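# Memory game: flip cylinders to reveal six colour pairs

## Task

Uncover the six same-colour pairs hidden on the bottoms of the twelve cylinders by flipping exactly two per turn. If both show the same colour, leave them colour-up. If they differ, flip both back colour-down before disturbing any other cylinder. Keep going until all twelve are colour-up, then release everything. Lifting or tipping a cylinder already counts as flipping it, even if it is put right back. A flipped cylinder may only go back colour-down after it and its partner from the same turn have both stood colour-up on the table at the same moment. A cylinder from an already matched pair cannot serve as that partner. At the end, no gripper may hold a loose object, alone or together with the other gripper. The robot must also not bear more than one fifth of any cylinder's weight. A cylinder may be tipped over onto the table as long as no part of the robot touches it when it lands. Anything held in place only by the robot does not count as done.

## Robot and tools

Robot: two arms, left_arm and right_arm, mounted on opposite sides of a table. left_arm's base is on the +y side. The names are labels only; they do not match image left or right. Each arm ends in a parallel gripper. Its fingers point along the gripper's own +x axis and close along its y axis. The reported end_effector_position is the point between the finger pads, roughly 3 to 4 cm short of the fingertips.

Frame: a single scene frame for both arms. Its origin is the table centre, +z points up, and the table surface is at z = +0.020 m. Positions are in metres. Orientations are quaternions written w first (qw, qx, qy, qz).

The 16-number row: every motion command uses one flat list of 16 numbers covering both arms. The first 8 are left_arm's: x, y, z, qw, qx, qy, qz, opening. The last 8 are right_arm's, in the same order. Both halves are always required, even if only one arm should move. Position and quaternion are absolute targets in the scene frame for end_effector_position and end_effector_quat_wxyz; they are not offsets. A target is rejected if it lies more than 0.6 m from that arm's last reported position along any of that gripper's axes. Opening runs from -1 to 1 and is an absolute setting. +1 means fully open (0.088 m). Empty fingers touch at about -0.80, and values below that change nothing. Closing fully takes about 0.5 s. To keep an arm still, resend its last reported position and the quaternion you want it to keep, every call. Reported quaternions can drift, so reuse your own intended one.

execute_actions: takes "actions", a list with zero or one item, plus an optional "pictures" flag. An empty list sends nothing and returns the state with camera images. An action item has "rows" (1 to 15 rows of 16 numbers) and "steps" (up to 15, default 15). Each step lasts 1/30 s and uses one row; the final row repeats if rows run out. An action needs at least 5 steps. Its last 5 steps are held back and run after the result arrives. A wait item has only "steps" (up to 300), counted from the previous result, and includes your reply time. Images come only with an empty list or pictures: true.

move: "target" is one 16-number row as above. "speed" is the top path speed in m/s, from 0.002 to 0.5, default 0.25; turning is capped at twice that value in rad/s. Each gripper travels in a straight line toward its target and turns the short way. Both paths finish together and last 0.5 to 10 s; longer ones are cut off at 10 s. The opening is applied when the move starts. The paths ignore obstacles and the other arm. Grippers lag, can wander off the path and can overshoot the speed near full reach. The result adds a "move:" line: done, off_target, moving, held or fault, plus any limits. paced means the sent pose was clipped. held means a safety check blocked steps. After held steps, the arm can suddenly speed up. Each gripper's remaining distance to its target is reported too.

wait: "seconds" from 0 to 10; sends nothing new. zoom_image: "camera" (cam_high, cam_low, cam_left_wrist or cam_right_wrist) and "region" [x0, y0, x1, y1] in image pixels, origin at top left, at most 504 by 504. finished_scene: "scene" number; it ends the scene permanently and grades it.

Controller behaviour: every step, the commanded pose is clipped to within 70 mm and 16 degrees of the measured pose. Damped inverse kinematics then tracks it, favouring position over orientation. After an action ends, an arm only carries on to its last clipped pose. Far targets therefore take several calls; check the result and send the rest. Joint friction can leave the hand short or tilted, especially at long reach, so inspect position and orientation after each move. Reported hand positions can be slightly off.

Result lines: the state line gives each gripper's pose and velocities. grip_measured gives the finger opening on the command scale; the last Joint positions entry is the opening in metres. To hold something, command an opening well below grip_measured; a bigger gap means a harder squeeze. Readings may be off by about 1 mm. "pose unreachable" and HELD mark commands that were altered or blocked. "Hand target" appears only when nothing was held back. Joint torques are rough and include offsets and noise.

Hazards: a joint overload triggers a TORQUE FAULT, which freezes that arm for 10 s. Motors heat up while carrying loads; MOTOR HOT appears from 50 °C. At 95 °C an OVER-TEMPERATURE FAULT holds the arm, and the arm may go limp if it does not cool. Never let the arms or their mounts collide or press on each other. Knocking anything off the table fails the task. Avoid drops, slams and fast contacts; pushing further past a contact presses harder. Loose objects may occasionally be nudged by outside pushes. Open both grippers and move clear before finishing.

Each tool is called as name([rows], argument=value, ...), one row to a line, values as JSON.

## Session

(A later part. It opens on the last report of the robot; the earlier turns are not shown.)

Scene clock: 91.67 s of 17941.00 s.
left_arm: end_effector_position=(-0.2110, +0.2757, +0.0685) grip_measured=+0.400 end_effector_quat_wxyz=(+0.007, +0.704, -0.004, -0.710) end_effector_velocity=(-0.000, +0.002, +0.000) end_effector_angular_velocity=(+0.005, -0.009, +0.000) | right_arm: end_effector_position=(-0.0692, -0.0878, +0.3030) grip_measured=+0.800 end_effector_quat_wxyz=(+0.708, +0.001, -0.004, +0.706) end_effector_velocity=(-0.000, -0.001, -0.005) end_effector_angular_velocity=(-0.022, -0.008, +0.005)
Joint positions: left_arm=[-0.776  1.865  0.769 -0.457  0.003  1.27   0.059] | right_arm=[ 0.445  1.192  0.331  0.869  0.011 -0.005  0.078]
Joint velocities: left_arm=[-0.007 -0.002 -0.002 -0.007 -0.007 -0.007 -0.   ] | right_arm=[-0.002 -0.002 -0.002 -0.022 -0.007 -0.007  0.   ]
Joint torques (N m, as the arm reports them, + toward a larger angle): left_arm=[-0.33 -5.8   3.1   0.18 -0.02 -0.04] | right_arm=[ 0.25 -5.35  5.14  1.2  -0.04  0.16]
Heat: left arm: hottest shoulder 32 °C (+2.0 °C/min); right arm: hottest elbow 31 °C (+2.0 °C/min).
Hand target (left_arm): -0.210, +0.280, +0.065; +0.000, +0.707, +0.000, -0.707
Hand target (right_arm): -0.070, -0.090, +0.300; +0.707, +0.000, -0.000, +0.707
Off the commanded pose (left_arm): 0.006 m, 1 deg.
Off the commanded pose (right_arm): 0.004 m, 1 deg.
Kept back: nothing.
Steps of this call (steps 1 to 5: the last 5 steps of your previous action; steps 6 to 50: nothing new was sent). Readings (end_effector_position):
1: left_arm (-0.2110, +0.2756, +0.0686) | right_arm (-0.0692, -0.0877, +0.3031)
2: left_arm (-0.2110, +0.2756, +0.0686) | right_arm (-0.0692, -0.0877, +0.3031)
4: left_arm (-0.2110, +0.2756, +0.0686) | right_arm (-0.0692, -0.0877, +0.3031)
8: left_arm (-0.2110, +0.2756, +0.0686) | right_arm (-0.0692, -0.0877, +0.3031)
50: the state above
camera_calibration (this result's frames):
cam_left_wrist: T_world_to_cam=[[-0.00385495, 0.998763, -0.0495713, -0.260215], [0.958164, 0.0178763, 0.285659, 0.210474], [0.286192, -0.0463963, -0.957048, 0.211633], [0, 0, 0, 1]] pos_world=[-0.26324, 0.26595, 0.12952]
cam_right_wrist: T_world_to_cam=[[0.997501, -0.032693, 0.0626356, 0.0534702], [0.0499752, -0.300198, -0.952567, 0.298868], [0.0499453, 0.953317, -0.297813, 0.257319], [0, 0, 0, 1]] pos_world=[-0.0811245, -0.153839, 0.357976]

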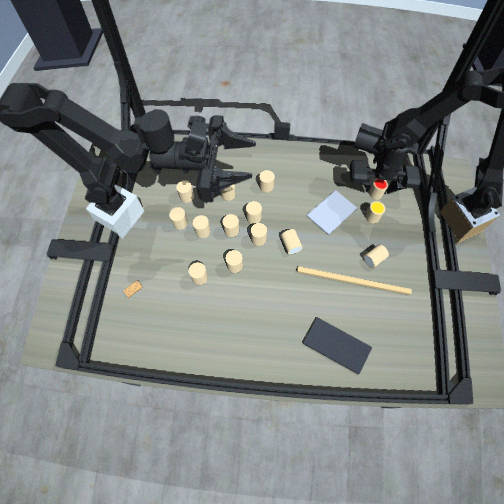

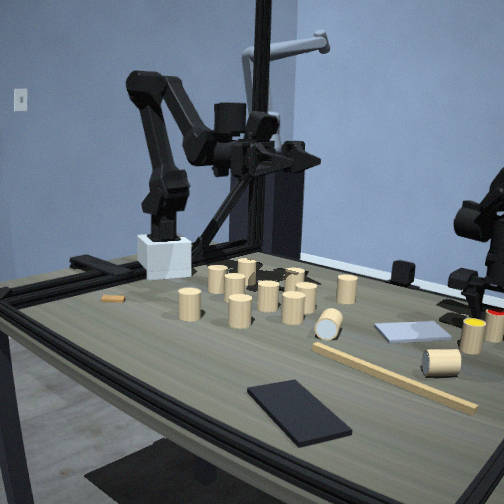

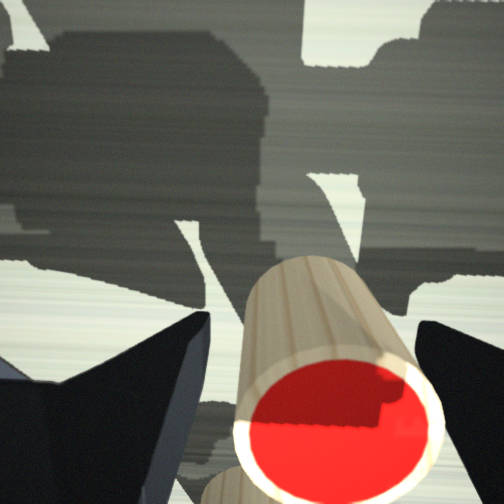

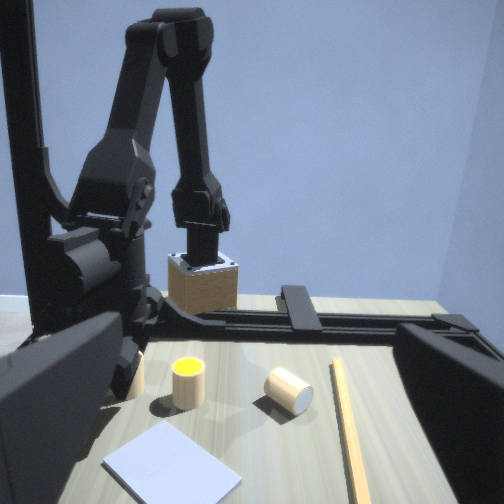

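execute_actions([
  {"rows":[[-0.21,0.28,0.064,0,0.707,0,-0.707,-0.3,-0.07,-0.09,0.3,0.707,0,0,0.707,0.8]],"steps":12},
])

move(target=[-0.21,0.28,0.16,0,0.707,0,-0.707,-0.3,-0.07,-0.09,0.3,0.707,0,0,0.707,0.8], speed=0.4)

move(target=[-0.073,0.011,0.306,0.5,0.5,-0.5,-0.5,-0.3,-0.07,-0.10,0.3,0.707,0,0,0.707,0.8], speed=0.5)

move(target=[-0.073,0.011,0.306,0.5,0.5,-0.5,-0.5,-0.3,-0.07,-0.026,0.3,0.707,0,0,0.707,0.8])

Scene clock: 92.83 s of 17941.00 s.
left_arm: end_effector_position=(-0.2110, +0.2758, +0.0683) grip_measured=+0.016 end_effector_quat_wxyz=(+0.007, +0.704, -0.004, -0.710) end_effector_velocity=(+0.001, +0.002, +0.000) end_effector_angular_velocity=(+0.005, -0.009, +0.005) | right_arm: end_effector_position=(-0.0692, -0.0878, +0.3030) grip_measured=+0.800 end_effector_quat_wxyz=(+0.708, +0.001, -0.004, +0.706) end_effector_velocity=(-0.000, -0.001, +0.001) end_effector_angular_velocity=(+0.007, -0.007, +0.005)
Joint positions: left_arm=[-0.776  1.866  0.769 -0.457  0.003  1.27   0.04 ] | right_arm=[ 0.445  1.192  0.331  0.869  0.011 -0.005  0.078]
Joint velocities: left_arm=[-0.002 -0.002 -0.002 -0.007 -0.007 -0.007 -0.   ] | right_arm=[-0.002 -0.002 -0.002  0.007 -0.007 -0.007 -0.   ]
Joint torques (N m, as the arm reports them, + toward a larger angle): left_arm=[-0.15 -5.25  3.22  0.51  0.    0.09] | right_arm=[ 0.24 -5.32  5.17  1.19 -0.04  0.16]
Heat: left arm: hottest shoulder 32 °C (+2.0 °C/min); right arm: hottest elbow 31 °C (+2.0 °C/min).
Steps of this call (steps 1 to 28: nothing new was sent; steps 29 to 35: the first 7 steps of this action). Readings (end_effector_position):
29: left_arm (-0.2110, +0.2757, +0.0685) | right_arm (-0.0692, -0.0878, +0.3030)
30: left_arm (-0.2110, +0.2757, +0.0685) | right_arm (-0.0692, -0.0878, +0.3030)
32: left_arm (-0.2111, +0.2758, +0.0684) | right_arm (-0.0692, -0.0878, +0.3030)
35: the state above

Scene clock: 94.03 s of 17941.00 s.
left_arm: end_effector_position=(-0.2086, +0.2837, +0.1549) grip_measured=+0.015 end_effector_quat_wxyz=(-0.005, +0.708, +0.008, -0.706) end_effector_velocity=(-0.003, +0.003, +0.005) end_effector_angular_velocity=(+0.009, +0.020, -0.009) | right_arm: end_effector_position=(-0.0692, -0.0879, +0.3029) grip_measured=+0.800 end_effector_quat_wxyz=(+0.708, +0.001, -0.004, +0.706) end_effector_velocity=(+0.000, -0.001, -0.002) end_effector_angular_velocity=(-0.007, -0.007, -0.005)
Joint positions: left_arm=[-0.776  1.636  0.923 -0.876  0.003  1.27   0.04 ] | right_arm=[ 0.445  1.192  0.331  0.869  0.011 -0.005  0.078]
Joint velocities: left_arm=[-0.002 -0.012  0.007 -0.022  0.022  0.007 -0.   ] | right_arm=[ 0.002 -0.002 -0.002 -0.007  0.007 -0.007 -0.   ]
Joint torques (N m, as the arm reports them, + toward a larger angle): left_arm=[-0.39 -7.49  6.16  0.12 -0.03 -0.01] | right_arm=[ 0.24 -5.31  5.17  1.2  -0.04  0.16]
Heat: left arm: hottest shoulder 32 °C (+2.0 °C/min); right arm: hottest elbow 31 °C (+2.0 °C/min).
Hand target (left_arm): -0.210, +0.280, +0.160; -0.000, +0.707, +0.000, -0.707
Hand target (right_arm): -0.070, -0.090, +0.300; +0.707, -0.000, +0.000, +0.707
Off your previous action's commanded pose (left_arm): 0.006 m, 1 deg at its last step (step 5 of this call).
Off your previous action's commanded pose (right_arm): 0.004 m, 1 deg at its last step (step 5 of this call).
Off the commanded pose (left_arm): 0.006 m, 1 deg.
Off the commanded pose (right_arm): 0.004 m, 0 deg.
Kept back: nothing.
move: done
camera_calibration (this result's frames):
cam_left_wrist: T_world_to_cam=[[-0.0031178, 0.999887, -0.0147186, -0.269433], [0.954946, 0.007345, 0.296689, 0.183965], [0.296763, -0.0131304, -0.954861, 0.286459], [0, 0, 0, 1]] pos_world=[-0.261527, 0.271812, 0.214982]
cam_right_wrist: T_world_to_cam=[[0.997501, -0.0326691, 0.0626513, 0.0534754], [0.0499782, -0.300561, -0.952452, 0.298631], [0.0499463, 0.953203, -0.298177, 0.257424], [0, 0, 0, 1]] pos_world=[-0.0811242, -0.153874, 0.357839]

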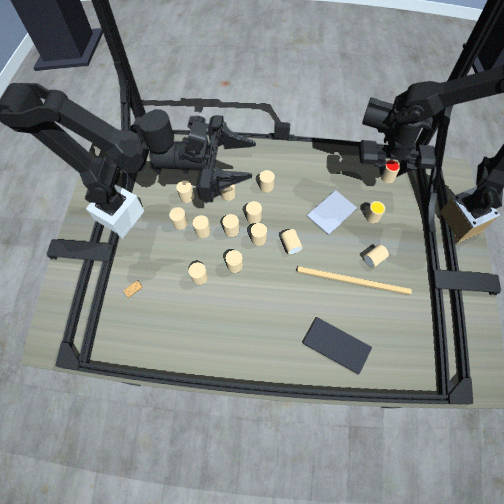

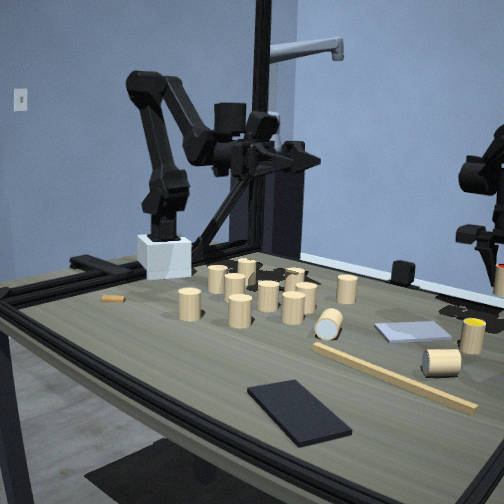

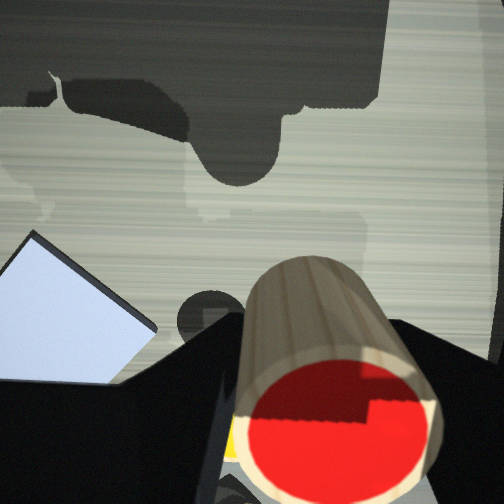

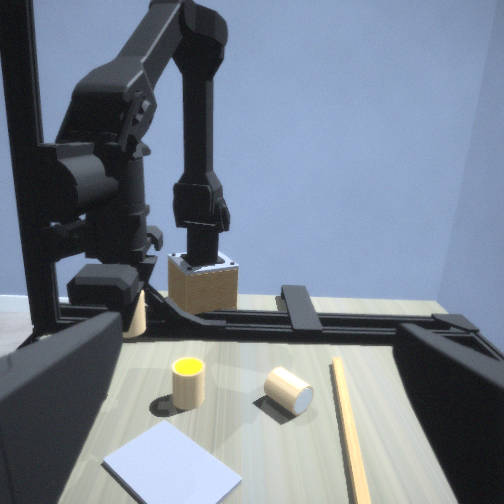

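Scene clock: 96.33 s of 17941.00 s.
left_arm: end_effector_position=(-0.0738, +0.0157, +0.3081) grip_measured=+0.015 end_effector_quat_wxyz=(+0.494, +0.501, -0.505, -0.500) end_effector_velocity=(+0.003, -0.001, -0.003) end_effector_angular_velocity=(+0.003, +0.022, +0.010) | right_arm: end_effector_position=(-0.0692, -0.0978, +0.3035) grip_measured=+0.800 end_effector_quat_wxyz=(+0.708, +0.001, -0.004, +0.706) end_effector_velocity=(+0.002, -0.002, -0.002) end_effector_angular_velocity=(-0.007, -0.007, -0.010)
Joint positions: left_arm=[-0.315  1.917  0.968  0.948  0.173  1.583  0.04 ] | right_arm=[ 0.445  1.133  0.303  0.838  0.011 -0.004  0.078]
Joint velocities: left_arm=[ 0.002  0.012  0.002  0.007 -0.007 -0.022 -0.   ] | right_arm=[-0.002 -0.007 -0.007 -0.007  0.007 -0.007  0.   ]
Joint torques (N m, as the arm reports them, + toward a larger angle): left_arm=[ 0.03 -8.23  6.86  1.94  0.08 -0.18] | right_arm=[ 0.28 -4.96  5.17  1.19 -0.03  0.16]
Heat: left arm: hottest shoulder 32 °C (+2.0 °C/min); right arm: hottest elbow 31 °C (+2.0 °C/min).
Hand target (left_arm): -0.072, +0.012, +0.308; +0.496, +0.499, -0.505, -0.499
Hand target (right_arm): -0.070, -0.100, +0.300; +0.707, +0.000, +0.000, +0.707
Off the commanded pose (left_arm): 0.005 m, 1 deg.
Off the commanded pose (right_arm): 0.004 m, 1 deg.
Kept back: nothing.
move: done
camera_calibration (this result's frames):
cam_left_wrist: T_world_to_cam=[[0.0118929, -0.0317037, -0.999427, 0.321894], [0.958423, 0.285342, 0.0023534, 0.0983552], [0.285104, -0.957901, 0.0337791, 0.0985637], [0, 0, 0, 1]] pos_world=[-0.126195, 0.0765546, 0.318149]
cam_right_wrist: T_world_to_cam=[[0.997538, -0.0323573, 0.0622237, 0.0533238], [0.0497207, -0.299451, -0.952815, 0.296419], [0.0494634, 0.953563, -0.297105, 0.266686], [0, 0, 0, 1]] pos_world=[-0.0811219, -0.163814, 0.358348]

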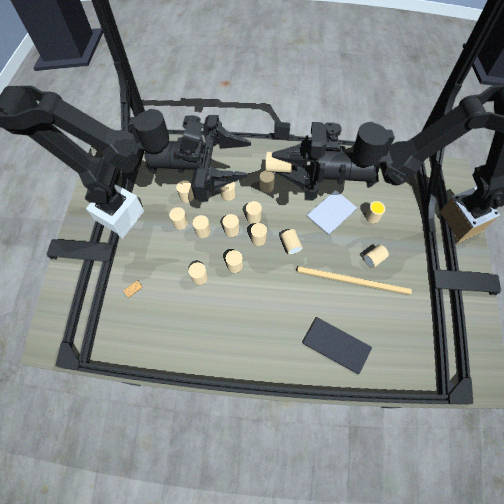

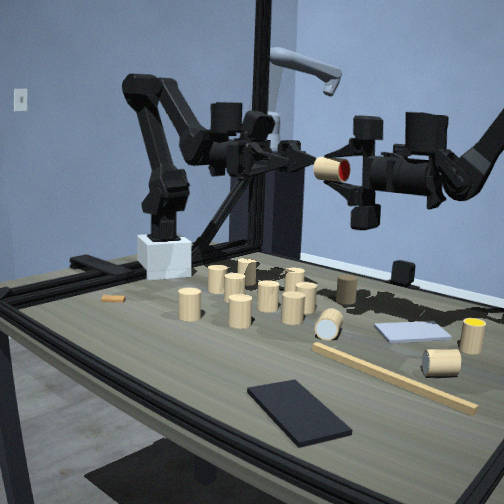

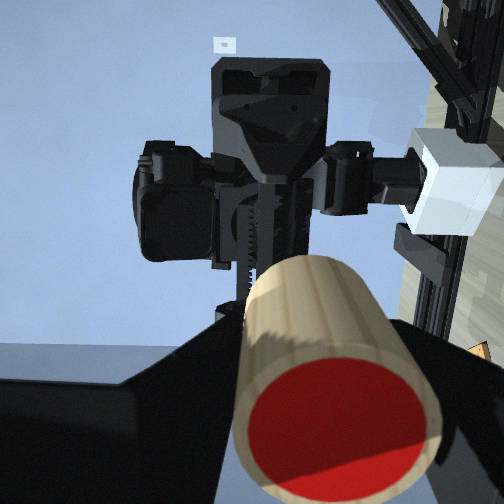

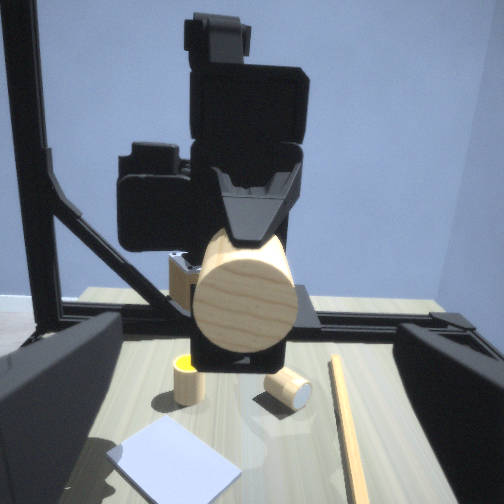

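Scene clock: 97.30 s of 17941.00 s.
left_arm: end_effector_position=(-0.0724, +0.0144, +0.3067) grip_measured=+0.015 end_effector_quat_wxyz=(+0.499, +0.501, -0.500, -0.500) end_effector_velocity=(-0.005, +0.000, +0.002) end_effector_angular_velocity=(-0.007, +0.006, -0.024) | right_arm: end_effector_position=(-0.0698, -0.0290, +0.2992) grip_measured=+0.800 end_effector_quat_wxyz=(+0.708, -0.002, -0.001, +0.706) end_effector_velocity=(-0.000, +0.002, +0.002) end_effector_angular_velocity=(+0.007, -0.007, +0.005)
Joint positions: left_arm=[-0.315  1.924  0.972  0.95   0.164  1.574  0.04 ] | right_arm=[ 0.445  1.482  0.522  0.958  0.011 -0.004  0.078]
Joint velocities: left_arm=[-0.002 -0.002 -0.002  0.007  0.022 -0.007  0.   ] | right_arm=[-0.002  0.007  0.007  0.007 -0.007 -0.007 -0.   ]
Joint torques (N m, as the arm reports them, + toward a larger angle): left_arm=[-0.42 -7.95  6.97  1.9  -0.14 -0.12] | right_arm=[-0.04 -5.43  7.42  1.58 -0.11  0.15]
Heat: left arm: hottest shoulder 32 °C (+2.0 °C/min); right arm: hottest elbow 31 °C (+2.0 °C/min).
Hand target (left_arm): -0.073, +0.011, +0.306; +0.500, +0.500, -0.500, -0.500
Hand target (right_arm): -0.070, -0.026, +0.300; +0.707, +0.000, -0.000, +0.707
Off the commanded pose (left_arm): 0.004 m, 0 deg.
Off the commanded pose (right_arm): 0.003 m, 0 deg.
Kept back: nothing.
move: done
camera_calibration (this result's frames):
cam_left_wrist: T_world_to_cam=[[0.00322997, -0.030467, -0.999531, 0.319774], [0.955861, 0.293761, -0.00586538, 0.0995981], [0.293802, -0.955393, 0.0300711, 0.0987896], [0, 0, 0, 1]] pos_world=[-0.125259, 0.0748675, 0.317237]
cam_right_wrist: T_world_to_cam=[[0.997532, -0.0317142, 0.0626445, 0.0563133], [0.0498073, -0.309248, -0.949676, 0.31171], [0.0494909, 0.950452, -0.306905, 0.202759], [0, 0, 0, 1]] pos_world=[-0.0817345, -0.0945313, 0.354723]

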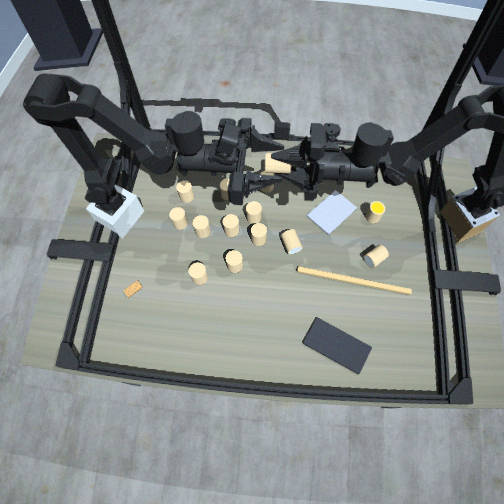

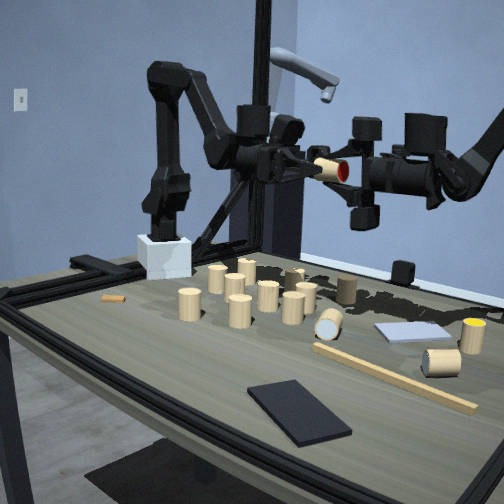

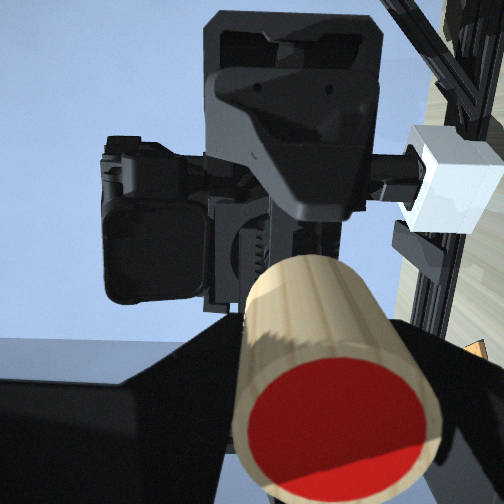

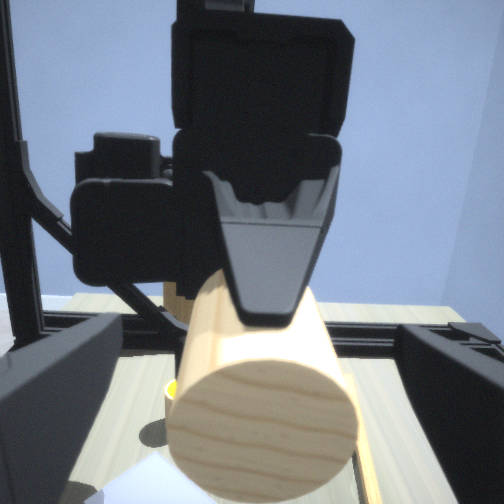

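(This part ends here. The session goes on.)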